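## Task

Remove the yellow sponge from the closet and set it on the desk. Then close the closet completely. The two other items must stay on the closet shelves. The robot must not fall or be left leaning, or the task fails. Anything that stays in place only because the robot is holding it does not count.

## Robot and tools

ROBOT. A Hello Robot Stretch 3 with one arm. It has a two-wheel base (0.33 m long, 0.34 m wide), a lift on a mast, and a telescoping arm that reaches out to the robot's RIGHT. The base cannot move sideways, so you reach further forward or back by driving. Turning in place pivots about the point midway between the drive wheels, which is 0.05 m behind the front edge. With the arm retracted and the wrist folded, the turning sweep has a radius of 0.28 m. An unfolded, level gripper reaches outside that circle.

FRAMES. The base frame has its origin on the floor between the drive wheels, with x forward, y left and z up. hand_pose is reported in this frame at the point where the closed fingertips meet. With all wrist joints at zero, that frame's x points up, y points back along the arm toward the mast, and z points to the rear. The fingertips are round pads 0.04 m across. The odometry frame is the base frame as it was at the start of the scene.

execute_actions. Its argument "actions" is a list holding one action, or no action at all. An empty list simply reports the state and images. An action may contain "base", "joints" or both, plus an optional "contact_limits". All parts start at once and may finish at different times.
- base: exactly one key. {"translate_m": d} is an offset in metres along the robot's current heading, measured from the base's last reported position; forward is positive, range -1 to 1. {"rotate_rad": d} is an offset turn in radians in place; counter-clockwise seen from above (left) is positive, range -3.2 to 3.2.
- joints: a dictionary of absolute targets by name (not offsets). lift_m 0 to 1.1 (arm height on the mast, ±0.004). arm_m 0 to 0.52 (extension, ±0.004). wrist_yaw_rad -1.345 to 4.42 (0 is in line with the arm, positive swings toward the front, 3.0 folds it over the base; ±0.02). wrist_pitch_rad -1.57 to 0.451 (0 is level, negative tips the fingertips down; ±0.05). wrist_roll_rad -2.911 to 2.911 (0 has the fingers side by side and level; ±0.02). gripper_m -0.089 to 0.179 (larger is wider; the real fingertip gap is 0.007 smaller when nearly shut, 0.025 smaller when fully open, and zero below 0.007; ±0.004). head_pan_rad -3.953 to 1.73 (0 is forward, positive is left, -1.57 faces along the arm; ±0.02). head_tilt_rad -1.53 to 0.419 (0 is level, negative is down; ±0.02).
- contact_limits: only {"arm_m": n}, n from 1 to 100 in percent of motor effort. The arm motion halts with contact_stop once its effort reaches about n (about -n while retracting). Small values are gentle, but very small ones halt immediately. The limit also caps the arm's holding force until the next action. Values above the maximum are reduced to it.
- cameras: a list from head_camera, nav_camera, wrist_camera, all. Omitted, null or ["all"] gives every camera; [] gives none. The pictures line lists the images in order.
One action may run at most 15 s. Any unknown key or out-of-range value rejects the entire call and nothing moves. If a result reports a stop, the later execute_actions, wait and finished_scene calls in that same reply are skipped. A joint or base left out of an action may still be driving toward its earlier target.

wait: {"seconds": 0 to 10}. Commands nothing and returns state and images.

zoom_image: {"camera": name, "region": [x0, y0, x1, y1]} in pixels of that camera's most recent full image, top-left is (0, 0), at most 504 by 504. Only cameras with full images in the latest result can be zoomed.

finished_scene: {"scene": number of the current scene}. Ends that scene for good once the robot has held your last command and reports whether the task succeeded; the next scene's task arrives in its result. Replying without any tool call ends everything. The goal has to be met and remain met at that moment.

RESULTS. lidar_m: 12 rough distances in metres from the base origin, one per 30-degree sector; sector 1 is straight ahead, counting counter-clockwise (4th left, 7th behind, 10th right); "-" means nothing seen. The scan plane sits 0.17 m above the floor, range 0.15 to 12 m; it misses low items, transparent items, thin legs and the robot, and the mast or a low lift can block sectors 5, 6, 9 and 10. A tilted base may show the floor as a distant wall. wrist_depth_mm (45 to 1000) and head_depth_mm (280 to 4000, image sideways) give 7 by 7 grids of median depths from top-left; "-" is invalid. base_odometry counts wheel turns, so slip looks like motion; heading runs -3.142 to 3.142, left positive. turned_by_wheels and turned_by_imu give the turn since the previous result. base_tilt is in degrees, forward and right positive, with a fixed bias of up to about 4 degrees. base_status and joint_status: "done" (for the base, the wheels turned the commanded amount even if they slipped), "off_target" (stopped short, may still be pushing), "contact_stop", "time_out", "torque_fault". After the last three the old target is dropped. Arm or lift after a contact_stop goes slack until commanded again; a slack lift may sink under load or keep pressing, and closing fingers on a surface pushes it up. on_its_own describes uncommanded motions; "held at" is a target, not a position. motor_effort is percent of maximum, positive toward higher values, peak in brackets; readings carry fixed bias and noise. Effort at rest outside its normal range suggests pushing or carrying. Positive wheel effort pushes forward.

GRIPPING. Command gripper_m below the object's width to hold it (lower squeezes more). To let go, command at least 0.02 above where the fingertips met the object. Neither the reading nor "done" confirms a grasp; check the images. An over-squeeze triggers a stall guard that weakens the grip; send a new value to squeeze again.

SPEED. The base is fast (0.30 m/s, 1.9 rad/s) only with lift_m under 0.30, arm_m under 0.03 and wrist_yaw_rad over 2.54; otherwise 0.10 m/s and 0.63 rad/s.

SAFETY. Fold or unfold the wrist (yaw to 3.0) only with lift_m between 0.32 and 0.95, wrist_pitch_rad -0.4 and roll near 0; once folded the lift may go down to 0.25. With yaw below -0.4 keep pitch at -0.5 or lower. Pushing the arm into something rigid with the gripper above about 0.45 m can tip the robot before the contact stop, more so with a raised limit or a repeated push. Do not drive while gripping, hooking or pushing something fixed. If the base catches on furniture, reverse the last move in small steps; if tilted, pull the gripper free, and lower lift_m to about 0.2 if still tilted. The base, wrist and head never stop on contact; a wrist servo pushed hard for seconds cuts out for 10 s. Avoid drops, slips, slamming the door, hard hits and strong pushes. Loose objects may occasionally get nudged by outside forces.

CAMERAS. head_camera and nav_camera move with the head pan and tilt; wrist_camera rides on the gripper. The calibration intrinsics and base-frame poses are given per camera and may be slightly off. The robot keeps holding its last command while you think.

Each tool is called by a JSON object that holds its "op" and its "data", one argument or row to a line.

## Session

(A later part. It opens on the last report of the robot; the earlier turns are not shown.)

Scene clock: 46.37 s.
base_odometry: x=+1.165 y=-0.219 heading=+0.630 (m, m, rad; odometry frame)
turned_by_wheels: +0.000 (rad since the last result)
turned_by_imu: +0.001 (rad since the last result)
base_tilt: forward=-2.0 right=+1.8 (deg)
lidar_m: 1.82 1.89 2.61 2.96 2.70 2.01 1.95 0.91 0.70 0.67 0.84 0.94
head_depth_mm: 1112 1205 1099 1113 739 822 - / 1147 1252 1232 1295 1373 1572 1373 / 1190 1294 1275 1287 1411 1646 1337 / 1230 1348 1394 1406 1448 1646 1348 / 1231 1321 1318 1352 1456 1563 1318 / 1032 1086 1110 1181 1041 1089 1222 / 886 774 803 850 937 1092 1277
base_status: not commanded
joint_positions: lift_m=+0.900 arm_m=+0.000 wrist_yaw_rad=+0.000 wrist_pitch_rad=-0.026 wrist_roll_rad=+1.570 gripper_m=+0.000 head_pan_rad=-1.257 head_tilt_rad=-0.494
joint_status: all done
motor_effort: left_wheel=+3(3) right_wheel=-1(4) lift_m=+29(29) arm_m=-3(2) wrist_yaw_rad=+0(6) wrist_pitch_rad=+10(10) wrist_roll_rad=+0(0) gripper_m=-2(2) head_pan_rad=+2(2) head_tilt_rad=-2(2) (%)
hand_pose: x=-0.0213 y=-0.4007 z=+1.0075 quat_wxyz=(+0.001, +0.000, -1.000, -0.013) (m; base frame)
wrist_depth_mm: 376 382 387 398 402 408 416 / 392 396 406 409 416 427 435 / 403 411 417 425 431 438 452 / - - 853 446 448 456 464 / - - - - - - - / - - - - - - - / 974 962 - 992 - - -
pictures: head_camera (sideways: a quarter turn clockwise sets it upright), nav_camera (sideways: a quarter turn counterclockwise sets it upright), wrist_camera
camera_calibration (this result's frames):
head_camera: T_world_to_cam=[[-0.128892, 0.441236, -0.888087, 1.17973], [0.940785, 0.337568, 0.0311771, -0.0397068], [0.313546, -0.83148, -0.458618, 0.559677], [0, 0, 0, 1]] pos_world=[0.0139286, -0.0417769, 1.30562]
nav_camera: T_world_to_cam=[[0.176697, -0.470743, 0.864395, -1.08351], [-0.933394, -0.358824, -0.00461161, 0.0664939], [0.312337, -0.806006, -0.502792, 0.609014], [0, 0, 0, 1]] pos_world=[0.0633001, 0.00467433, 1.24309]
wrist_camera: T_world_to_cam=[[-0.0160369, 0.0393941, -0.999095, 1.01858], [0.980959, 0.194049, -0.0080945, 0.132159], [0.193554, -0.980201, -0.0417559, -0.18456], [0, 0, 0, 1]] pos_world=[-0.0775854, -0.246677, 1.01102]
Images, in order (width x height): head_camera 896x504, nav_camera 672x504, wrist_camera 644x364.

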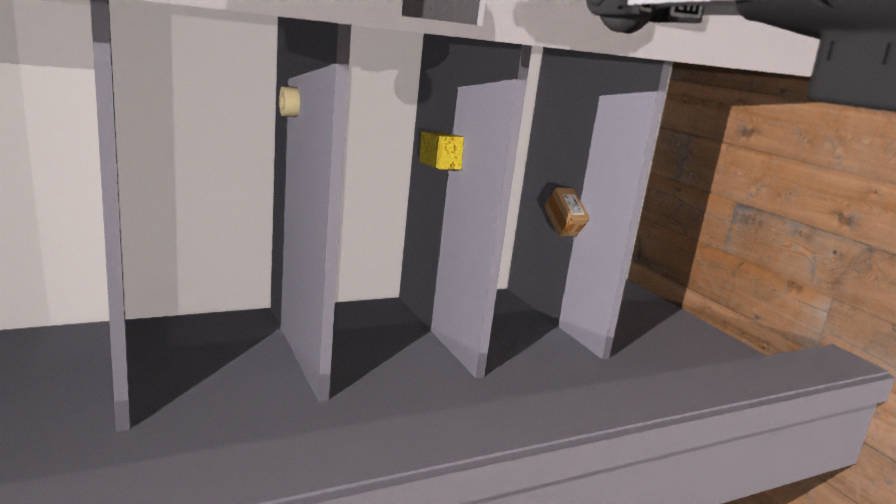

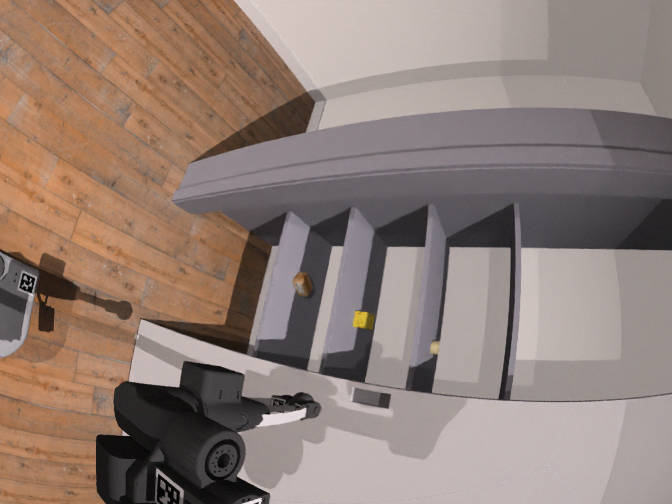

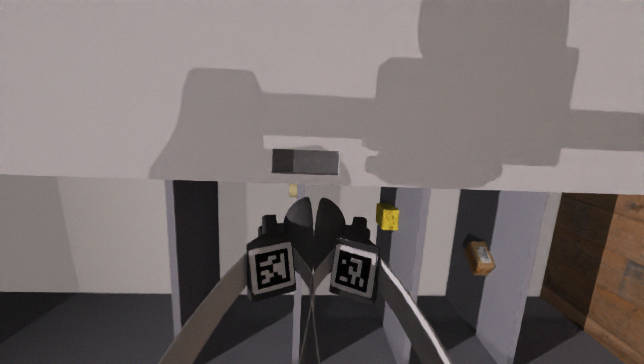

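{"op": "execute_actions", "data": {
  "actions": [
    {"base":{"rotate_rad":-0.71},"joints":{"wrist_pitch_rad":-1.5,"wrist_roll_rad":0,"lift_m":0.67}}
  ],
  "cameras": []
}}

{"op": "execute_actions", "data": {
  "actions": [
    {"base":{"translate_m":0.514}}
  ],
  "cameras": []
}}

{"op": "execute_actions", "data": {
  "actions": [
    {"base":{"rotate_rad":0.56},"joints":{"head_pan_rad":-1.5,"head_tilt_rad":-0.65}}
  ],
  "cameras": []
}}

{"op": "execute_actions", "data": {
  "actions": [
    {"joints":{"wrist_pitch_rad":-0.25,"gripper_m":0.14}}
  ]
}}

Scene clock: 49.67 s.
base_odometry: x=+1.165 y=-0.219 heading=-0.080 (m, m, rad; odometry frame)
turned_by_wheels: -0.710 (rad since the last result)
turned_by_imu: -0.721 (rad since the last result)
base_tilt: forward=-2.0 right=+1.9 (deg)
lidar_m: 0.84 1.82 1.83 2.22 3.35 3.33 2.16 1.95 1.95 0.74 0.67 1.11
head_depth_mm: 658 719 789 882 1003 1129 1254 / 632 687 750 826 919 1045 1200 / 608 658 715 783 870 976 1108 / 585 630 686 751 825 920 1037 / 562 606 653 714 784 867 969 / 544 584 629 681 746 824 926 / 526 562 604 658 731 1230 1364
base_status: done
joint_positions: lift_m=+0.670 arm_m=+0.000 wrist_yaw_rad=+0.000 wrist_pitch_rad=-1.493 wrist_roll_rad=+0.004 gripper_m=+0.000 head_pan_rad=-1.257 head_tilt_rad=-0.494
joint_status: all done
motor_effort: left_wheel=+3(8) right_wheel=-3(7) lift_m=+21(20) arm_m=-3(3) wrist_yaw_rad=+0(0) wrist_pitch_rad=-3(9) wrist_roll_rad=-1(2) gripper_m=-2(2) head_pan_rad=+2(2) head_tilt_rad=-2(2) (%)
hand_pose: x=-0.0216 y=-0.1411 z=+0.5516 quat_wxyz=(+0.518, +0.479, -0.520, -0.482) (m; base frame)
wrist_depth_mm: 675 672 675 684 677 691 685 / 687 678 691 687 690 709 711 / 688 688 721 712 719 706 716 / 706 714 728 - 714 735 735 / 747 723 746 - - 753 762 / 749 741 761 - 763 769 781 / 771 768 785 791 788 779 798
pictures: none
No camera images: the call's "cameras" was empty. Leave "cameras" out to get every camera's image.

Scene clock: 56.20 s.
base_odometry: x=+1.678 y=-0.260 heading=-0.080 (m, m, rad; odometry frame)
turned_by_wheels: +0.000 (rad since the last result)
turned_by_imu: +0.002 (rad since the last result)
base_tilt: forward=-2.0 right=+1.9 (deg)
lidar_m: 0.39 1.42 1.42 1.74 3.39 3.38 2.59 2.34 0.59 0.51 1.06 0.34
head_depth_mm: 1055 1167 1010 1287 1061 1219 1293 / 1012 1120 1020 1232 1023 1153 1337 / 969 1062 1039 1185 987 1124 1316 / 927 1023 1057 1146 955 1123 1281 / 897 981 1021 1144 935 1068 1014 / 868 945 995 792 970 1013 986 / 846 913 956 749 979 837 942
base_status: done
joint_positions: lift_m=+0.670 arm_m=+0.000 wrist_yaw_rad=+0.000 wrist_pitch_rad=-1.493 wrist_roll_rad=+0.004 gripper_m=+0.000 head_pan_rad=-1.257 head_tilt_rad=-0.494
joint_status: not commanded
motor_effort: left_wheel=+3(9) right_wheel=-2(4) lift_m=+21(22) arm_m=-3(3) wrist_yaw_rad=+0(0) wrist_pitch_rad=-3(3) wrist_roll_rad=-1(1) gripper_m=-2(2) head_pan_rad=+2(2) head_tilt_rad=-2(3) (%)
hand_pose: x=-0.0216 y=-0.1411 z=+0.5516 quat_wxyz=(+0.518, +0.479, -0.520, -0.482) (m; base frame)
wrist_depth_mm: 670 668 673 678 671 688 678 / 674 686 689 695 695 702 696 / 434 652 706 703 718 723 720 / 477 722 713 - 726 725 730 / 739 732 735 - - 739 745 / 744 766 757 - 777 759 765 / 766 782 773 785 777 793 790
pictures: none
No camera images: the call's "cameras" was empty. Leave "cameras" out to get every camera's image.

Scene clock: 58.07 s.
base_odometry: x=+1.678 y=-0.260 heading=+0.480 (m, m, rad; odometry frame)
turned_by_wheels: +0.560 (rad since the last result)
turned_by_imu: +0.569 (rad since the last result)
base_tilt: forward=-2.1 right=+1.8 (deg)
lidar_m: 1.42 1.44 1.79 3.67 3.73 2.55 2.34 0.57 0.51 1.06 0.34 0.41
head_depth_mm: 894 955 772 993 1119 1329 1224 / 890 960 786 997 1128 1338 1221 / 889 950 747 976 1132 1344 1228 / 880 943 759 1019 1109 1084 1232 / 875 954 771 1027 1120 1089 1241 / 873 948 779 994 896 616 591 / 845 834 702 453 434 448 520
base_status: done
joint_positions: lift_m=+0.670 arm_m=+0.000 wrist_yaw_rad=+0.000 wrist_pitch_rad=-1.493 wrist_roll_rad=+0.004 gripper_m=+0.000 head_pan_rad=-1.493 head_tilt_rad=-0.642
joint_status: all done
motor_effort: left_wheel=-2(6) right_wheel=+4(8) lift_m=+21(21) arm_m=-3(3) wrist_yaw_rad=+0(0) wrist_pitch_rad=-3(3) wrist_roll_rad=-1(1) gripper_m=-2(2) head_pan_rad=-3(16) head_tilt_rad=-3(16) (%)
hand_pose: x=-0.0216 y=-0.1411 z=+0.5516 quat_wxyz=(+0.518, +0.479, -0.520, -0.482) (m; base frame)
wrist_depth_mm: 305 376 661 665 680 613 602 / 680 596 684 694 700 697 706 / 693 694 708 712 714 718 718 / 712 703 718 - 729 733 750 / 737 737 733 - - 739 753 / 755 741 756 - 776 768 782 / 774 777 780 796 784 801 794
pictures: none
No camera images: the call's "cameras" was empty. Leave "cameras" out to get every camera's image.

Scene clock: 59.97 s.
base_odometry: x=+1.678 y=-0.260 heading=+0.480 (m, m, rad; odometry frame)
turned_by_wheels: +0.000 (rad since the last result)
turned_by_imu: +0.000 (rad since the last result)
base_tilt: forward=-1.9 right=+1.8 (deg)
lidar_m: 1.42 1.44 1.79 3.67 3.74 2.55 2.34 0.57 0.51 1.06 0.34 0.41
head_depth_mm: 894 964 773 989 1118 1329 1222 / 890 956 785 997 1127 1339 1229 / 884 949 750 975 1135 1343 1276 / 886 947 759 1019 1104 1077 1232 / 877 948 767 1026 1115 1086 1239 / 869 951 778 996 894 618 590 / 844 831 703 453 434 448 521
base_status: not commanded
joint_positions: lift_m=+0.670 arm_m=+0.000 wrist_yaw_rad=+0.000 wrist_pitch_rad=-0.275 wrist_roll_rad=+0.004 gripper_m=+0.140 head_pan_rad=-1.493 head_tilt_rad=-0.642
joint_status: all done
motor_effort: left_wheel=-2(2) right_wheel=+4(4) lift_m=+21(21) arm_m=-3(3) wrist_yaw_rad=+0(0) wrist_pitch_rad=+10(10) wrist_roll_rad=-1(1) gripper_m=+0(81) head_pan_rad=-3(3) head_tilt_rad=-3(3) (%)
hand_pose: x=-0.0215 y=-0.3852 z=+0.7160 quat_wxyz=(+0.699, +0.097, -0.702, -0.098) (m; base frame)
wrist_depth_mm: 424 688 711 740 778 804 825 / 409 490 514 533 582 635 696 / 404 623 822 875 903 954 967 / 415 684 844 860 911 913 926 / 416 621 645 660 673 735 698 / 399 - 573 999 - - - / 451 645 899 926 934 951 957
pictures: head_camera (sideways: a quarter turn clockwise sets it upright), nav_camera (sideways: a quarter turn counterclockwise sets it upright), wrist_camera
camera_calibration (this result's frames):
head_camera: T_world_to_cam=[[-0.0319116, 0.584633, -0.81067, 1.07819], [0.994025, 0.103268, 0.0353447, -0.0454508], [0.10438, -0.804699, -0.584436, 0.724654], [0, 0, 0, 1]] pos_world=[0.00394681, -0.0425245, 1.29918]
nav_camera: T_world_to_cam=[[0.0711823, -0.620555, 0.780926, -0.974039], [-0.991525, -0.129321, -0.0123853, 0.0769673], [0.108676, -0.773426, -0.624501, 0.7686], [0, 0, 0, 1]] pos_world=[0.0621208, -0.0000357584, 1.2416]
wrist_camera: T_world_to_cam=[[-0.999859, 0.00906646, 0.0141478, -0.0315656], [-0.0084915, 0.453916, -0.891004, 0.837994], [-0.0145001, -0.890998, -0.453775, 0.143416], [0, 0, 0, 1]] pos_world=[-0.0223658, -0.25231, 0.812181]
Images, in order (width x height): head_camera 896x504, nav_camera 672x504, wrist_camera 644x364.

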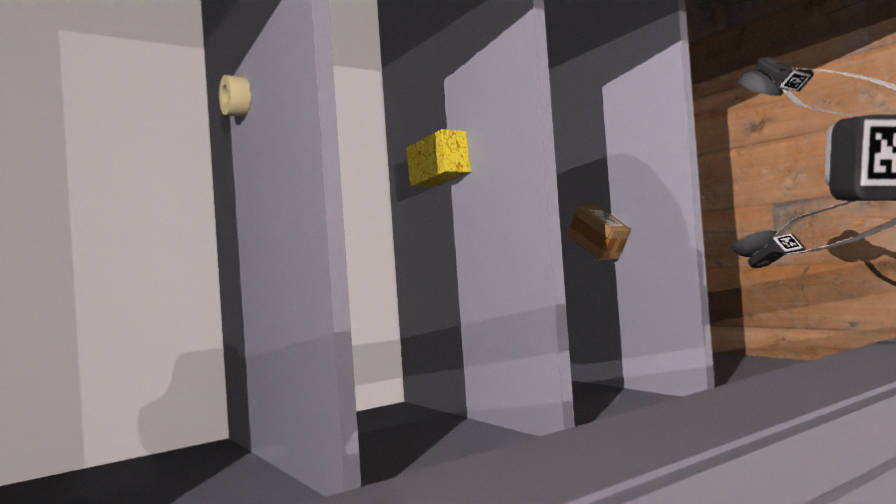

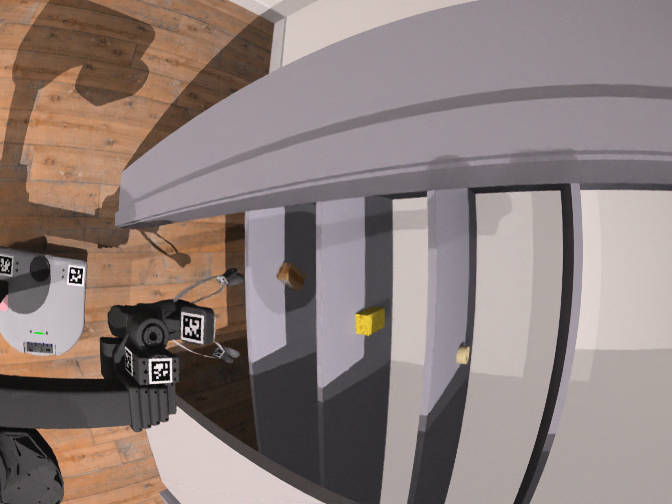

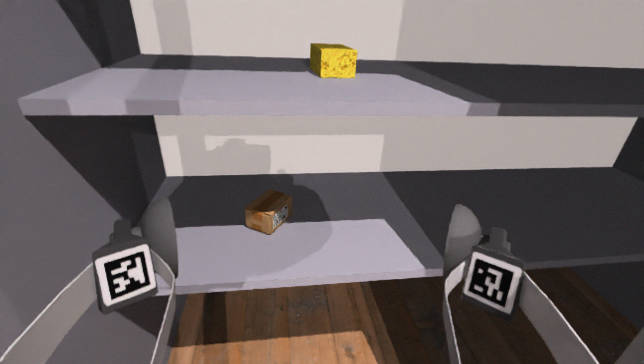

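{"op": "execute_actions", "data": {
  "actions": [
    {"base":{"translate_m":-0.012},"joints":{"arm_m":0.33,"lift_m":0.69},"contact_limits":{"arm_m":15}}
  ],
  "cameras": ["wrist_camera","nav_camera"]
}}

Scene clock: 63.87 s.
base_odometry: x=+1.667 y=-0.265 heading=+0.480 (m, m, rad; odometry frame)
turned_by_wheels: +0.000 (rad since the last result)
turned_by_imu: +0.001 (rad since the last result)
base_tilt: forward=-1.9 right=+1.8 (deg)
lidar_m: 1.43 1.44 1.80 3.70 3.75 2.53 2.33 0.57 0.50 1.06 0.35 0.41
head_depth_mm: 897 955 772 988 1114 - 1198 / 887 958 782 1006 - 1333 1221 / 889 953 750 979 1136 1351 1230 / 877 946 758 1020 1103 1351 1232 / 879 951 767 1028 1120 1085 1237 / 871 949 781 1032 954 1008 634 / 852 882 737 798 472 462 521
base_status: done
joint_positions: lift_m=+0.690 arm_m=+0.330 wrist_yaw_rad=+0.000 wrist_pitch_rad=-0.274 wrist_roll_rad=+0.004 gripper_m=+0.140 head_pan_rad=-1.493 head_tilt_rad=-0.642
joint_status: all done
motor_effort: left_wheel=-1(6) right_wheel=+4(5) lift_m=+30(31) arm_m=+3(3) wrist_yaw_rad=+0(0) wrist_pitch_rad=+9(10) wrist_roll_rad=-1(1) gripper_m=+0(0) head_pan_rad=-3(2) head_tilt_rad=-3(3) (%)
contact_limits: arm_m 15 (drawing in: default 24, maximum 40; extending or still: default 34, maximum 55)
hand_pose: x=-0.0215 y=-0.7149 z=+0.7360 quat_wxyz=(+0.699, +0.097, -0.701, -0.097) (m; base frame)
wrist_depth_mm: 403 415 426 447 463 488 501 / 432 448 459 478 500 512 542 / 337 344 354 264 382 397 415 / 241 246 251 257 266 274 280 / 189 199 195 199 203 216 211 / 160 - 158 162 164 - 170 / 127 132 134 135 142 147 155
pictures: nav_camera (sideways: a quarter turn counterclockwise sets it upright), wrist_camera
camera_calibration (this result's frames):
nav_camera: T_world_to_cam=[[0.0711025, -0.620599, 0.780898, -0.974002], [-0.991543, -0.129189, -0.0123876, 0.0769705], [0.108571, -0.773412, -0.624536, 0.768646], [0, 0, 0, 1]] pos_world=[0.0621206, -0.0000405062, 1.2416]
wrist_camera: T_world_to_cam=[[-0.999851, 0.00894184, 0.0147395, -0.029389], [-0.00909638, 0.452636, -0.891649, 1.00493], [-0.0146446, -0.89165, -0.452488, -0.142698], [0, 0, 0, 1]] pos_world=[-0.0223331, -0.581843, 0.831911]
Images, in order (width x height): nav_camera 672x504, wrist_camera 644x364.

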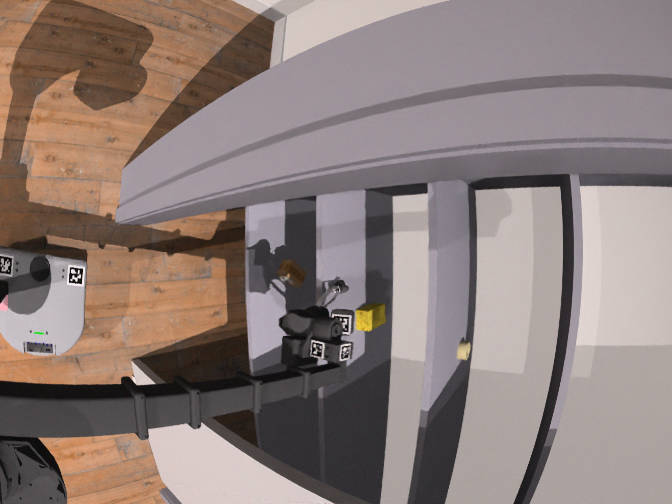

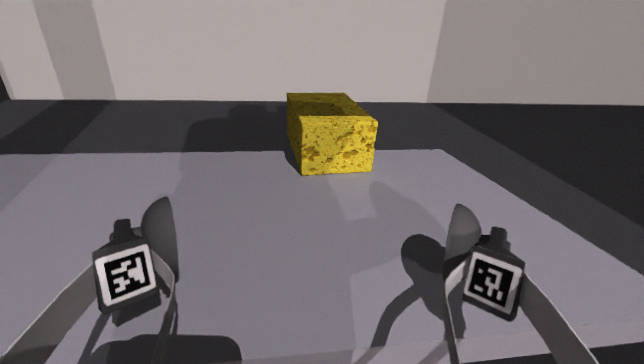

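{"op": "execute_actions", "data": {
  "actions": [
    {"joints":{"arm_m":0.495},"contact_limits":{"arm_m":15}}
  ],
  "cameras": ["wrist_camera"]
}}

{"op": "execute_actions", "data": {
  "actions": [
    {"joints":{"gripper_m":0.02}}
  ],
  "cameras": ["wrist_camera"]
}}

{"op": "execute_actions", "data": {
  "actions": [
    {"joints":{"lift_m":0.715}}
  ],
  "cameras": ["wrist_camera"]
}}

Scene clock: 66.63 s.
base_odometry: x=+1.667 y=-0.265 heading=+0.480 (m, m, rad; odometry frame)
turned_by_wheels: +0.000 (rad since the last result)
turned_by_imu: +0.001 (rad since the last result)
base_tilt: forward=-2.0 right=+1.8 (deg)
lidar_m: 1.43 1.45 1.80 3.69 3.73 2.54 2.33 0.57 0.50 1.06 0.35 0.41
head_depth_mm: 893 955 771 998 999 - 1218 / 892 955 783 1132 1130 1336 1223 / 887 950 749 1074 1130 1348 1222 / 882 948 754 1023 1105 1351 1228 / 879 948 768 1028 1123 1092 1232 / 873 953 779 1032 953 1006 634 / 850 876 736 802 471 463 521
base_status: not commanded
joint_positions: lift_m=+0.690 arm_m=+0.495 wrist_yaw_rad=+0.000 wrist_pitch_rad=-0.274 wrist_roll_rad=+0.004 gripper_m=+0.140 head_pan_rad=-1.493 head_tilt_rad=-0.642
joint_status: all done
motor_effort: left_wheel=-2(1) right_wheel=+4(3) lift_m=+30(30) arm_m=+3(5) wrist_yaw_rad=+0(1) wrist_pitch_rad=+9(9) wrist_roll_rad=-1(1) gripper_m=+0(0) head_pan_rad=-3(3) head_tilt_rad=-3(3) (%)
contact_limits: arm_m 15 (drawing in: default 24, maximum 40; extending or still: default 34, maximum 55)
hand_pose: x=-0.0215 y=-0.8799 z=+0.7360 quat_wxyz=(+0.699, +0.097, -0.701, -0.097) (m; base frame)
wrist_depth_mm: 269 275 284 295 307 319 330 / 285 295 306 315 331 343 360 / 303 313 324 338 354 370 377 / 239 245 248 162 264 270 282 / 188 199 193 125 133 215 211 / 159 - 157 105 113 - 169 / 126 131 133 115 127 139 142
pictures: wrist_camera
camera_calibration (this result's frames):
wrist_camera: T_world_to_cam=[[-0.999851, 0.00894579, 0.0147417, -0.0279128], [-0.00909772, 0.452566, -0.891685, 1.0796], [-0.0146484, -0.891686, -0.452417, -0.289899], [0, 0, 0, 1]] pos_world=[-0.0223333, -0.74684, 0.83192]
Images, in order (width x height): wrist_camera 644x364.

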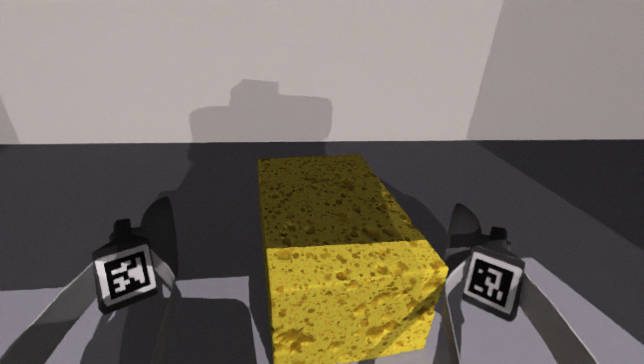

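Scene clock: 68.33 s.
base_odometry: x=+1.667 y=-0.265 heading=+0.480 (m, m, rad; odometry frame)
turned_by_wheels: +0.000 (rad since the last result)
turned_by_imu: +0.000 (rad since the last result)
base_tilt: forward=-2.0 right=+1.8 (deg)
lidar_m: 1.43 1.45 1.80 3.68 3.74 2.54 2.33 0.57 0.50 1.06 0.35 0.41
head_depth_mm: 897 955 773 995 1004 - 1218 / 892 962 785 1132 1134 1342 1219 / 888 954 747 1013 1138 1346 1228 / 884 944 758 1019 1109 1344 1235 / 876 950 769 1028 1119 1087 1242 / 874 949 779 1032 955 1004 635 / 847 878 736 800 472 462 521
base_status: not commanded
joint_positions: lift_m=+0.690 arm_m=+0.495 wrist_yaw_rad=+0.001 wrist_pitch_rad=-0.270 wrist_roll_rad=+0.004 gripper_m=+0.021 head_pan_rad=-1.493 head_tilt_rad=-0.642
joint_status: all done
motor_effort: left_wheel=-2(2) right_wheel=+3(4) lift_m=+30(30) arm_m=+3(3) wrist_yaw_rad=+0(0) wrist_pitch_rad=+8(9) wrist_roll_rad=-1(1) gripper_m=-17(91) head_pan_rad=-3(3) head_tilt_rad=-4(3) (%)
hand_pose: x=-0.0213 y=-0.8803 z=+0.7369 quat_wxyz=(+0.700, +0.096, -0.702, -0.095) (m; base frame)
wrist_depth_mm: 267 276 286 295 304 316 326 / 286 295 303 317 332 344 359 / 301 312 323 339 353 370 386 / 242 248 226 164 268 276 283 / 190 192 125 125 187 208 212 / 154 156 147 127 146 168 170 / 131 133 131 133 138 140 141
pictures: wrist_camera
camera_calibration (this result's frames):
wrist_camera: T_world_to_cam=[[-0.999858, 0.00824495, 0.014721, -0.0283437], [-0.00944952, 0.449179, -0.893392, 1.07885], [-0.0139783, -0.893404, -0.449037, -0.293795], [0, 0, 0, 1]] pos_world=[-0.0222519, -0.746839, 0.832326]
Images, in order (width x height): wrist_camera 644x364.

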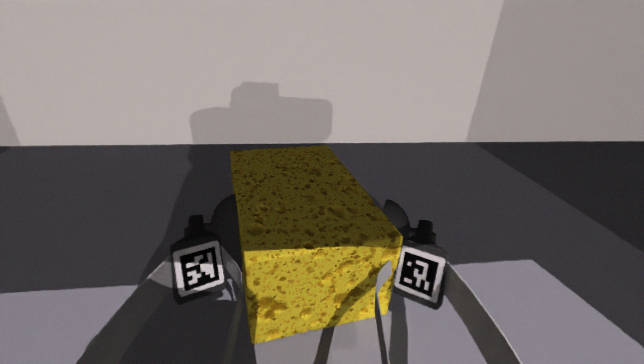

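Scene clock: 69.33 s.
base_odometry: x=+1.667 y=-0.265 heading=+0.480 (m, m, rad; odometry frame)
turned_by_wheels: +0.000 (rad since the last result)
turned_by_imu: +0.000 (rad since the last result)
base_tilt: forward=-2.0 right=+1.8 (deg)
lidar_m: 1.43 1.45 1.80 3.69 3.73 2.52 2.33 0.57 0.50 1.06 0.35 0.41
head_depth_mm: 894 955 770 1006 - 1335 1207 / 896 959 787 - 1131 1346 1223 / 889 947 748 975 1130 1338 1224 / 882 948 755 1020 1105 1344 1237 / 877 949 769 1027 1118 1086 1243 / 872 953 780 1031 955 1010 633 / 848 878 737 801 471 463 522
base_status: not commanded
joint_positions: lift_m=+0.715 arm_m=+0.495 wrist_yaw_rad=+0.001 wrist_pitch_rad=-0.270 wrist_roll_rad=+0.004 gripper_m=+0.021 head_pan_rad=-1.493 head_tilt_rad=-0.642
joint_status: all done
motor_effort: left_wheel=-1(1) right_wheel=+4(3) lift_m=+30(28) arm_m=+3(3) wrist_yaw_rad=+0(1) wrist_pitch_rad=+8(8) wrist_roll_rad=-1(1) gripper_m=-17(17) head_pan_rad=-3(3) head_tilt_rad=-4(4) (%)
hand_pose: x=-0.0213 y=-0.8803 z=+0.7619 quat_wxyz=(+0.700, +0.096, -0.702, -0.095) (m; base frame)
wrist_depth_mm: 266 275 286 293 305 318 328 / 286 293 306 317 329 342 356 / 306 317 330 340 359 373 389 / 291 299 272 166 321 329 342 / 226 232 129 125 226 251 257 / 186 187 145 126 145 202 205 / 157 160 157 155 166 169 170
pictures: wrist_camera
camera_calibration (this result's frames):
wrist_camera: T_world_to_cam=[[-0.999858, 0.0082407, 0.0147203, -0.0287136], [-0.00945081, 0.449179, -0.893392, 1.10116], [-0.0139742, -0.893404, -0.449037, -0.282577], [0, 0, 0, 1]] pos_world=[-0.0222515, -0.746839, 0.857306]
Images, in order (width x height): wrist_camera 644x364.

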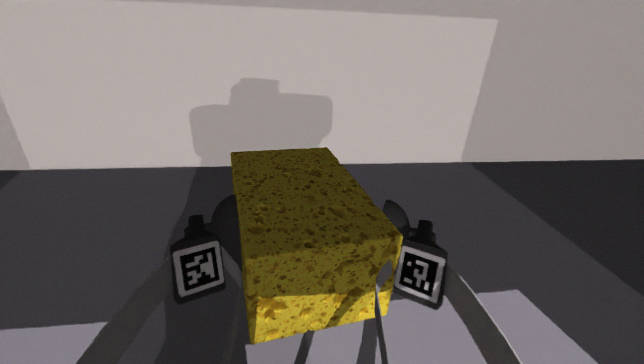

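{"op": "execute_actions", "data": {
  "actions": [
    {"joints":{"arm_m":0.0,"head_pan_rad":1.7,"head_tilt_rad":-0.2}}
  ]
}}

{"op": "execute_actions", "data": {
  "actions": [
    {"joints":{"wrist_pitch_rad":-1.4}}
  ],
  "cameras": ["wrist_camera"]
}}

Scene clock: 74.40 s.
base_odometry: x=+1.667 y=-0.265 heading=+0.480 (m, m, rad; odometry frame)
turned_by_wheels: +0.000 (rad since the last result)
turned_by_imu: +0.001 (rad since the last result)
base_tilt: forward=-2.0 right=+1.9 (deg)
lidar_m: 1.43 1.45 1.80 3.70 3.72 2.53 2.33 0.57 0.50 1.06 0.35 0.41
head_depth_mm: 3036 3555 3637 3784 3448 2297 1724 / 3161 3473 3626 3769 3525 2311 1730 / 3218 3499 3630 3724 3527 2333 1736 / 3034 3503 3606 3834 3619 2347 1746 / 3005 3557 3607 3771 3638 2369 1757 / 3003 3514 3653 3799 3397 2373 1773 / 2345 3497 3670 3687 3839 - -
base_status: not commanded
joint_positions: lift_m=+0.715 arm_m=+0.000 wrist_yaw_rad=+0.000 wrist_pitch_rad=-0.270 wrist_roll_rad=+0.003 gripper_m=+0.021 head_pan_rad=+1.693 head_tilt_rad=-0.211
joint_status: all done
motor_effort: left_wheel=-1(1) right_wheel=+3(4) lift_m=+31(30) arm_m=-3(4) wrist_yaw_rad=+1(0) wrist_pitch_rad=+8(8) wrist_roll_rad=-1(1) gripper_m=-16(17) head_pan_rad=+2(29) head_tilt_rad=+4(24) (%)
hand_pose: x=-0.0215 y=-0.3857 z=+0.7619 quat_wxyz=(+0.700, +0.095, -0.701, -0.096) (m; base frame)
wrist_depth_mm: 443 688 724 741 773 803 837 / 443 640 746 767 818 845 891 / 399 431 473 463 526 549 575 / 435 698 819 165 973 990 - / 433 652 128 125 702 777 801 / 432 575 146 126 145 680 990 / 433 769 932 912 988 998 998
pictures: head_camera (sideways: a quarter turn clockwise sets it upright), nav_camera (sideways: a quarter turn counterclockwise sets it upright), wrist_camera
camera_calibration (this result's frames):
head_camera: T_world_to_cam=[[0.0100086, -0.193476, -0.981054, 1.30027], [-0.986957, -0.159556, 0.0213976, -0.0152253], [-0.160673, 0.968044, -0.192549, 0.216299], [0, 0, 0, 1]] pos_world=[0.00671282, 0.0397539, 1.3176]
nav_camera: T_world_to_cam=[[-0.0519143, 0.236426, 0.970262, -1.22028], [0.984765, 0.173581, 0.0103933, 0.0352572], [-0.165962, 0.956019, -0.241835, 0.272333], [0, 0, 0, 1]] pos_world=[-0.0528731, 0.0220303, 1.24949]
wrist_camera: T_world_to_cam=[[-0.999842, 0.00883364, 0.0154257, -0.033287], [-0.0098147, 0.449184, -0.893385, 0.879017], [-0.0148208, -0.893395, -0.449027, 0.159216], [0, 0, 0, 1]] pos_world=[-0.0222947, -0.252304, 0.857307]
Images, in order (width x height): head_camera 896x504, nav_camera 672x504, wrist_camera 644x364.

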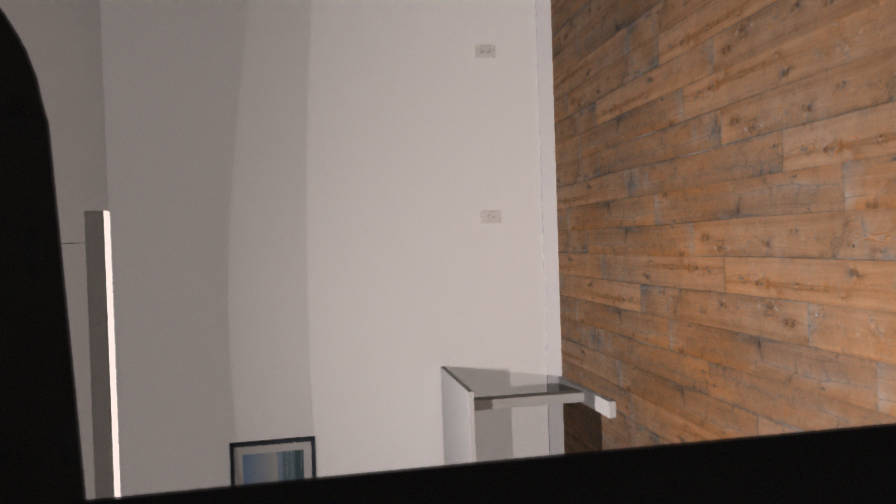

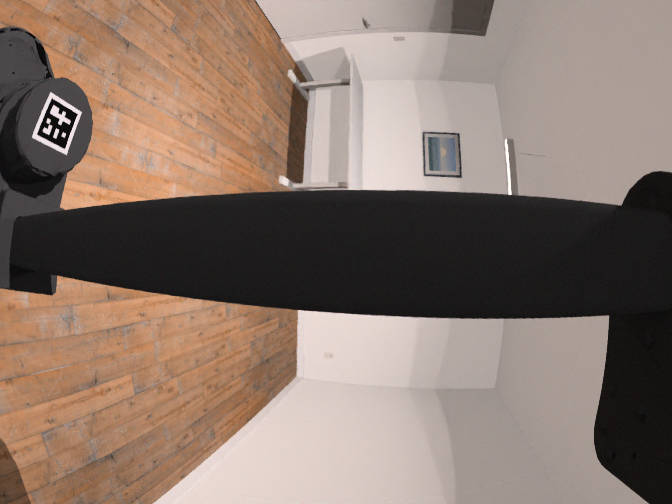

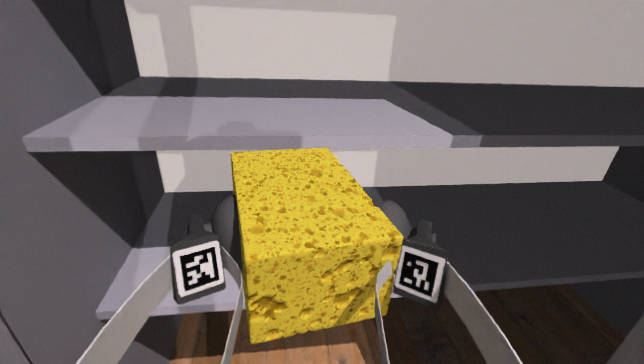

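Scene clock: 75.83 s.
base_odometry: x=+1.667 y=-0.265 heading=+0.480 (m, m, rad; odometry frame)
turned_by_wheels: +0.000 (rad since the last result)
turned_by_imu: +0.000 (rad since the last result)
base_tilt: forward=-1.9 right=+1.9 (deg)
lidar_m: 1.44 1.45 1.81 3.69 3.74 2.54 2.33 0.57 0.50 1.06 0.35 0.41
head_depth_mm: 3043 3515 3607 3731 3496 2327 1725 / 3090 3505 3625 3734 3555 2309 1732 / 3183 3455 3659 3765 3561 2348 1751 / 3032 3520 3640 3852 3572 2390 1759 / 3000 3556 3632 3723 3686 2355 1752 / 2961 3514 3665 3691 3432 2373 1766 / 2359 3500 3648 3730 3839 - -
base_status: not commanded
joint_positions: lift_m=+0.715 arm_m=+0.000 wrist_yaw_rad=+0.000 wrist_pitch_rad=-1.395 wrist_roll_rad=+0.003 gripper_m=+0.021 head_pan_rad=+1.693 head_tilt_rad=-0.211
joint_status: all done
motor_effort: left_wheel=-1(1) right_wheel=+3(4) lift_m=+30(30) arm_m=-3(3) wrist_yaw_rad=+1(1) wrist_pitch_rad=-2(7) wrist_roll_rad=-1(1) gripper_m=-17(17) head_pan_rad=+2(2) head_tilt_rad=+5(5) (%)
hand_pose: x=-0.0216 y=-0.1663 z=+0.5970 quat_wxyz=(+0.541, +0.454, -0.542, -0.455) (m; base frame)
wrist_depth_mm: 265 395 737 754 763 599 411 / 363 418 753 756 764 668 754 / 735 762 776 746 762 765 777 / 759 758 757 165 772 782 776 / 758 776 128 125 141 787 791 / 768 759 150 126 139 782 787 / 756 771 785 138 786 793 798
pictures: wrist_camera
camera_calibration (this result's frames):
wrist_camera: T_world_to_cam=[[-0.999841, -0.00941151, 0.0151327, -0.0356858], [-0.00911041, 0.999762, 0.0198447, 0.179509], [-0.0153159, 0.0197037, -0.999689, 0.761776], [0, 0, 0, 1]] pos_world=[-0.0223775, -0.194812, 0.758516]
Images, in order (width x height): wrist_camera 644x364.

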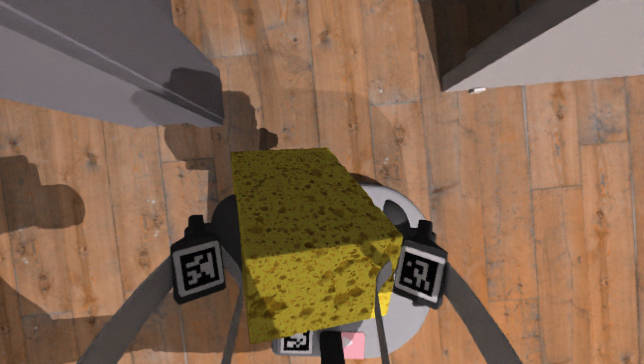

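{"op": "execute_actions", "data": {
  "actions": [
    {"base":{"rotate_rad":-1.09},"joints":{"lift_m":0.55,"head_pan_rad":-3.0,"head_tilt_rad":-0.4}}
  ],
  "cameras": ["nav_camera"]
}}

{"op": "execute_actions", "data": {
  "actions": [
    {"base":{"translate_m":-0.4},"joints":{"lift_m":0.45}}
  ],
  "cameras": []
}}

{"op": "execute_actions", "data": {
  "actions": [
    {"base":{"translate_m":-0.15},"joints":{"wrist_pitch_rad":-0.4,"lift_m":0.38}}
  ],
  "cameras": []
}}

{"op": "execute_actions", "data": {
  "actions": [
    {"base":{"translate_m":-0.2},"joints":{"wrist_yaw_rad":2.8}}
  ],
  "cameras": ["wrist_camera"]
}}

{"op": "execute_actions", "data": {
  "actions": [
    {"joints":{"lift_m":0.285}}
  ],
  "cameras": []
}}

{"op": "execute_actions", "data": {
  "actions": [
    {"base":{"translate_m":-1.0}}
  ]
}}

Scene clock: 79.17 s.
base_odometry: x=+1.667 y=-0.265 heading=-0.610 (m, m, rad; odometry frame)
turned_by_wheels: -1.090 (rad since the last result)
turned_by_imu: -1.107 (rad since the last result)
base_tilt: forward=-2.0 right=+1.8 (deg)
lidar_m: 0.35 0.39 1.44 1.44 1.74 3.31 3.71 2.59 2.33 0.61 0.50 1.06
head_depth_mm: 3185 3373 3501 3550 2406 1784 1436 / 3328 3580 3735 3395 2397 1801 1438 / 3499 3726 3984 3660 2431 1803 1451 / 3729 3918 - 3759 2473 1819 1457 / 3648 3850 3969 3780 2438 1839 1462 / 3186 3306 3380 3420 2476 1840 1471 / 2801 2860 3010 3063 2502 1864 1469
base_status: done
joint_positions: lift_m=+0.550 arm_m=+0.000 wrist_yaw_rad=+0.000 wrist_pitch_rad=-1.395 wrist_roll_rad=+0.003 gripper_m=+0.021 head_pan_rad=-2.993 head_tilt_rad=-0.395
joint_status: all done
motor_effort: left_wheel=+4(8) right_wheel=-3(7) lift_m=+21(29) arm_m=-3(3) wrist_yaw_rad=+0(0) wrist_pitch_rad=-2(2) wrist_roll_rad=-1(1) gripper_m=-17(16) head_pan_rad=-3(30) head_tilt_rad=+0(17) (%)
hand_pose: x=-0.0216 y=-0.1662 z=+0.4324 quat_wxyz=(+0.541, +0.454, -0.542, -0.455) (m; base frame)
wrist_depth_mm: 576 581 585 583 594 599 598 / 583 582 589 592 595 602 605 / 585 587 587 598 600 593 609 / 590 595 601 165 607 604 614 / 587 604 128 125 129 612 622 / 534 609 150 126 - 618 623 / 480 610 605 135 - 619 634
pictures: nav_camera (sideways: a quarter turn counterclockwise sets it upright)
camera_calibration (this result's frames):
nav_camera: T_world_to_cam=[[-0.406621, -0.0839316, 0.909734, -1.13909], [-0.20076, 0.97964, 0.000648251, 0.0551773], [-0.891266, -0.182374, -0.415192, 0.50237], [0, 0, 0, 1]] pos_world=[-0.004355, -0.0580402, 1.24481]
Images, in order (width x height): nav_camera 672x504.

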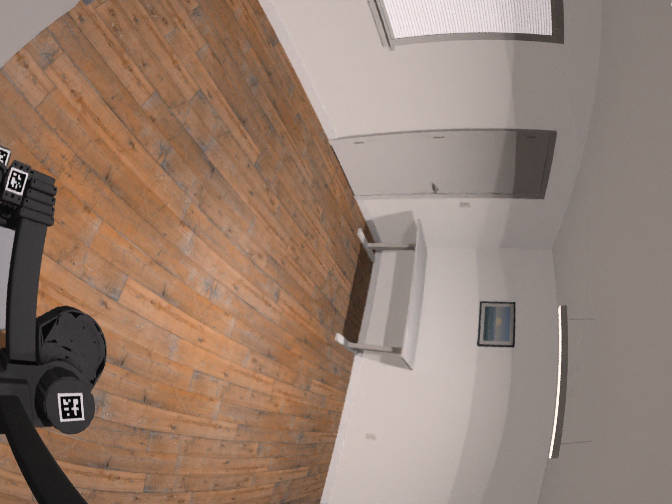

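Scene clock: 84.23 s.
base_odometry: x=+1.339 y=-0.036 heading=-0.610 (m, m, rad; odometry frame)
turned_by_wheels: +0.000 (rad since the last result)
turned_by_imu: +0.001 (rad since the last result)
base_tilt: forward=-2.0 right=+1.8 (deg)
lidar_m: 0.75 0.85 1.57 1.57 1.90 3.31 2.96 2.44 2.20 1.25 0.80 0.76
head_depth_mm: 2833 3064 3187 3320 2395 1787 1435 / 2975 3140 3267 3485 2409 1793 1438 / 3166 3340 3466 3671 2400 1806 1447 / 3328 3509 3712 3744 2452 1835 1450 / 3358 3554 3651 3600 2468 1841 1455 / 2996 3115 3252 3270 2494 1850 1466 / 2611 2722 2778 2933 2510 1864 1482
base_status: done
joint_positions: lift_m=+0.450 arm_m=+0.000 wrist_yaw_rad=+0.000 wrist_pitch_rad=-1.395 wrist_roll_rad=+0.003 gripper_m=+0.021 head_pan_rad=-2.993 head_tilt_rad=-0.396
joint_status: all done
motor_effort: left_wheel=+4(6) right_wheel=-3(6) lift_m=+21(21) arm_m=-3(3) wrist_yaw_rad=+0(0) wrist_pitch_rad=-2(2) wrist_roll_rad=-1(1) gripper_m=-17(17) head_pan_rad=-3(3) head_tilt_rad=-1(2) (%)
hand_pose: x=-0.0216 y=-0.1662 z=+0.3324 quat_wxyz=(+0.541, +0.454, -0.542, -0.455) (m; base frame)
wrist_depth_mm: 481 483 484 489 493 500 497 / 483 485 487 492 496 502 503 / 493 486 490 493 501 501 505 / 490 500 495 165 506 507 507 / 493 495 128 125 129 505 516 / 497 500 150 127 - 511 518 / 496 506 507 135 - 514 520
pictures: none
No camera images: the call's "cameras" was empty. Leave "cameras" out to get every camera's image.

Scene clock: 86.97 s.
base_odometry: x=+1.216 y=+0.050 heading=-0.610 (m, m, rad; odometry frame)
turned_by_wheels: +0.000 (rad since the last result)
turned_by_imu: +0.001 (rad since the last result)
base_tilt: forward=-2.0 right=+1.9 (deg)
lidar_m: 0.90 1.81 1.61 1.62 1.96 3.17 2.82 2.39 2.14 2.16 0.96 0.88
head_depth_mm: 2699 2893 3068 3096 2364 1800 1428 / 2841 3003 3139 3377 2412 1800 1435 / 2977 3218 3338 3502 2433 1792 1451 / 3142 3400 3558 3693 2439 1826 1459 / 3310 3477 3517 3506 2453 1838 1458 / 2910 3119 3107 3259 2461 1841 1469 / 2593 2635 2748 2853 2500 1848 1466
base_status: done
joint_positions: lift_m=+0.380 arm_m=+0.000 wrist_yaw_rad=+0.000 wrist_pitch_rad=-0.426 wrist_roll_rad=+0.003 gripper_m=+0.021 head_pan_rad=-2.993 head_tilt_rad=-0.396
joint_status: all done
motor_effort: left_wheel=+4(5) right_wheel=-2(7) lift_m=+21(23) arm_m=-3(3) wrist_yaw_rad=+0(0) wrist_pitch_rad=+10(10) wrist_roll_rad=-1(1) gripper_m=-17(17) head_pan_rad=-3(3) head_tilt_rad=-1(2) (%)
hand_pose: x=-0.0215 y=-0.3686 z=+0.3912 quat_wxyz=(+0.690, +0.149, -0.692, -0.150) (m; base frame)
wrist_depth_mm: 687 874 - - - - - / 729 914 - - - - - / 752 949 - - - - - / 757 823 783 166 856 882 906 / 658 684 128 125 673 734 744 / 574 576 145 126 144 615 617 / 496 506 499 494 523 535 540
pictures: none
No camera images: the call's "cameras" was empty. Leave "cameras" out to get every camera's image.

Scene clock: 90.13 s.
base_odometry: x=+1.052 y=+0.164 heading=-0.609 (m, m, rad; odometry frame)
turned_by_wheels: +0.000 (rad since the last result)
turned_by_imu: +0.001 (rad since the last result)
base_tilt: forward=-2.0 right=+1.9 (deg)
lidar_m: 1.10 1.87 1.68 1.69 2.04 2.99 2.61 2.32 2.08 2.09 1.17 1.06
head_depth_mm: 2565 2699 2791 2985 2369 1781 1439 / 2690 2834 2963 3159 2388 1798 1438 / 2808 3023 3119 3350 2435 1828 1444 / 2993 3141 3360 3513 2469 1813 1448 / 3058 3295 3408 3484 2448 1827 1460 / 2839 2934 3034 3106 2464 1853 1467 / 2499 2598 2653 2739 2511 1847 1469
base_status: done
joint_positions: lift_m=+0.380 arm_m=+0.000 wrist_yaw_rad=+2.799 wrist_pitch_rad=-0.425 wrist_roll_rad=+0.003 gripper_m=+0.021 head_pan_rad=-2.993 head_tilt_rad=-0.396
joint_status: all done
motor_effort: left_wheel=+4(4) right_wheel=-2(6) lift_m=+21(21) arm_m=-3(3) wrist_yaw_rad=+1(1) wrist_pitch_rad=+10(10) wrist_roll_rad=-1(1) gripper_m=-17(16) head_pan_rad=-3(3) head_tilt_rad=-1(2) (%)
hand_pose: x=+0.0539 y=+0.0653 z=+0.3914 quat_wxyz=(+0.265, +0.707, +0.029, +0.655) (m; base frame)
wrist_depth_mm: - - - - - - - / - - - - - - - / - - - - - - - / - 822 774 166 861 889 909 / 643 697 128 125 684 727 742 / 567 - 145 126 145 613 622 / 491 - 522 494 524 540 541
pictures: wrist_camera
camera_calibration (this result's frames):
wrist_camera: T_world_to_cam=[[0.939456, -0.342266, 0.0166202, -0.0382379], [-0.186293, -0.550846, -0.81355, 0.389739], [0.287606, 0.761199, -0.581257, 0.324277], [0, 0, 0, 1]] pos_world=[0.0152646, -0.0452407, 0.506197]
Images, in order (width x height): wrist_camera 644x364.

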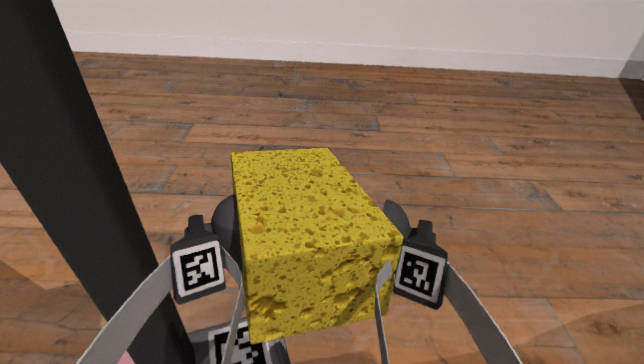

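Scene clock: 91.83 s.
base_odometry: x=+1.052 y=+0.164 heading=-0.609 (m, m, rad; odometry frame)
turned_by_wheels: +0.000 (rad since the last result)
turned_by_imu: +0.000 (rad since the last result)
base_tilt: forward=-2.0 right=+1.8 (deg)
lidar_m: 1.10 1.87 1.68 1.69 2.05 2.99 2.61 2.31 2.08 2.09 1.17 1.06
head_depth_mm: 2564 2714 2807 2987 2396 1793 1432 / 2653 2854 2928 3208 2413 1792 1446 / 2779 3010 3141 3360 2442 1814 1447 / 2961 3172 3302 3514 2447 1817 1451 / 3060 3324 3424 3451 2505 1834 1461 / 2885 2925 3019 3128 2471 1841 1467 / 2496 2622 2577 2735 2492 1848 1482
base_status: not commanded
joint_positions: lift_m=+0.285 arm_m=+0.000 wrist_yaw_rad=+2.799 wrist_pitch_rad=-0.424 wrist_roll_rad=+0.003 gripper_m=+0.021 head_pan_rad=-2.993 head_tilt_rad=-0.396
joint_status: all done
motor_effort: left_wheel=+4(4) right_wheel=-2(2) lift_m=+21(19) arm_m=-2(2) wrist_yaw_rad=+1(1) wrist_pitch_rad=+9(10) wrist_roll_rad=-1(1) gripper_m=-17(17) head_pan_rad=-3(3) head_tilt_rad=+0(1) (%)
hand_pose: x=+0.0539 y=+0.0654 z=+0.2965 quat_wxyz=(+0.265, +0.707, +0.029, +0.655) (m; base frame)
wrist_depth_mm: - - - - - - - / - - - - - - - / - 849 851 889 915 970 965 / - 672 628 166 714 726 744 / 529 574 128 125 548 598 603 / 462 - 119 126 145 504 509 / - - - 402 426 431 434
pictures: none
No camera images: the call's "cameras" was empty. Leave "cameras" out to get every camera's image.

Scene clock: 96.83 s.
base_odometry: x=+0.232 y=+0.737 heading=-0.609 (m, m, rad; odometry frame)
turned_by_wheels: +0.000 (rad since the last result)
turned_by_imu: +0.000 (rad since the last result)
base_tilt: forward=-2.0 right=+1.7 (deg)
lidar_m: 2.01 2.24 2.01 2.02 2.28 2.04 1.62 1.93 1.73 1.76 2.12 2.00
head_depth_mm: 1715 1847 1953 1599 2193 1767 1427 / 1806 1926 2035 1721 2306 1809 1430 / 1885 2027 2170 1775 2399 1801 1445 / 1994 2143 2338 1933 2437 1828 1449 / 2111 2273 2410 1984 2485 1840 1462 / 2247 2356 2521 2189 2370 1836 1461 / 2101 2171 2244 2289 2316 1843 1473
base_status: done
joint_positions: lift_m=+0.285 arm_m=+0.000 wrist_yaw_rad=+2.799 wrist_pitch_rad=-0.424 wrist_roll_rad=+0.003 gripper_m=+0.021 head_pan_rad=-2.993 head_tilt_rad=-0.396
joint_status: not commanded
motor_effort: left_wheel=+4(9) right_wheel=-2(10) lift_m=+22(21) arm_m=-2(2) wrist_yaw_rad=+0(2) wrist_pitch_rad=+9(9) wrist_roll_rad=-1(1) gripper_m=-17(17) head_pan_rad=-3(3) head_tilt_rad=-2(2) (%)
hand_pose: x=+0.0538 y=+0.0655 z=+0.2965 quat_wxyz=(+0.265, +0.707, +0.029, +0.655) (m; base frame)
wrist_depth_mm: - - - - - - - / - - - - - - - / - 840 850 869 907 926 965 / - 670 627 167 700 734 737 / 534 559 128 125 548 583 603 / 461 - 119 126 145 501 511 / - - - 400 425 437 435
pictures: head_camera (sideways: a quarter turn clockwise sets it upright), nav_camera (sideways: a quarter turn counterclockwise sets it upright), wrist_camera
camera_calibration (this result's frames):
head_camera: T_world_to_cam=[[0.368366, 0.0413283, -0.928762, 1.22977], [0.180985, -0.983086, 0.0280366, -0.0309871], [-0.911894, -0.17842, -0.369615, 0.451333], [0, 0, 0, 1]] pos_world=[-0.0358287, -0.000760598, 1.30985]
nav_camera: T_world_to_cam=[[-0.407427, -0.0839373, 0.909372, -1.13861], [-0.200492, 0.979695, 0.000601846, 0.0552361], [-0.890958, -0.182076, -0.415983, 0.503397], [0, 0, 0, 1]] pos_world=[-0.00432174, -0.05803, 1.2448]
wrist_camera: T_world_to_cam=[[0.939607, -0.341853, 0.0166157, -0.0365938], [-0.18585, -0.550385, -0.813963, 0.3127], [0.2874, 0.761717, -0.580679, 0.268881], [0, 0, 0, 1]] pos_world=[0.0152225, -0.0452156, 0.411268]
Images, in order (width x height): head_camera 896x504, nav_camera 672x504, wrist_camera 644x364.

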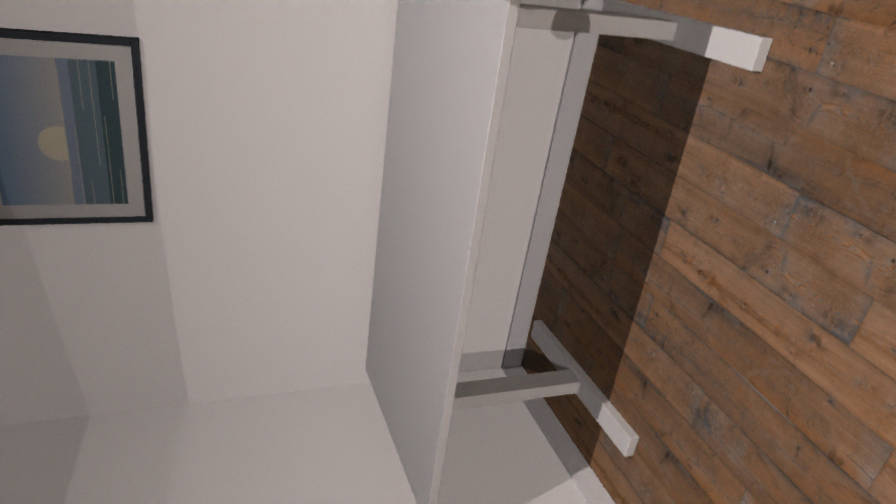

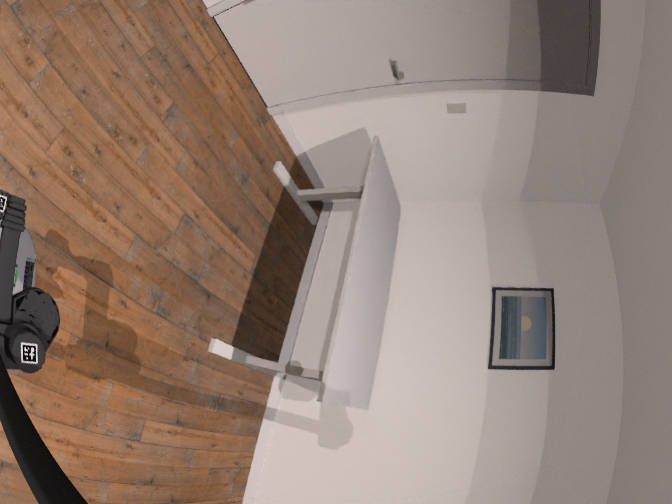

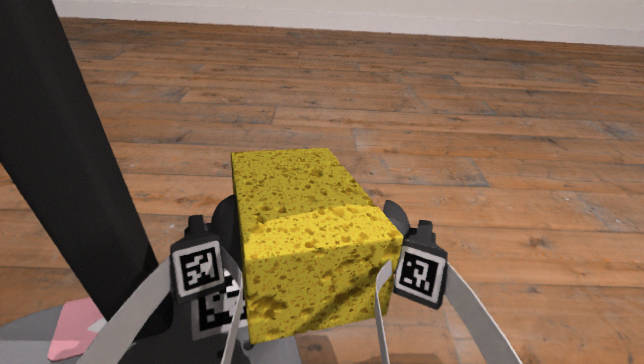

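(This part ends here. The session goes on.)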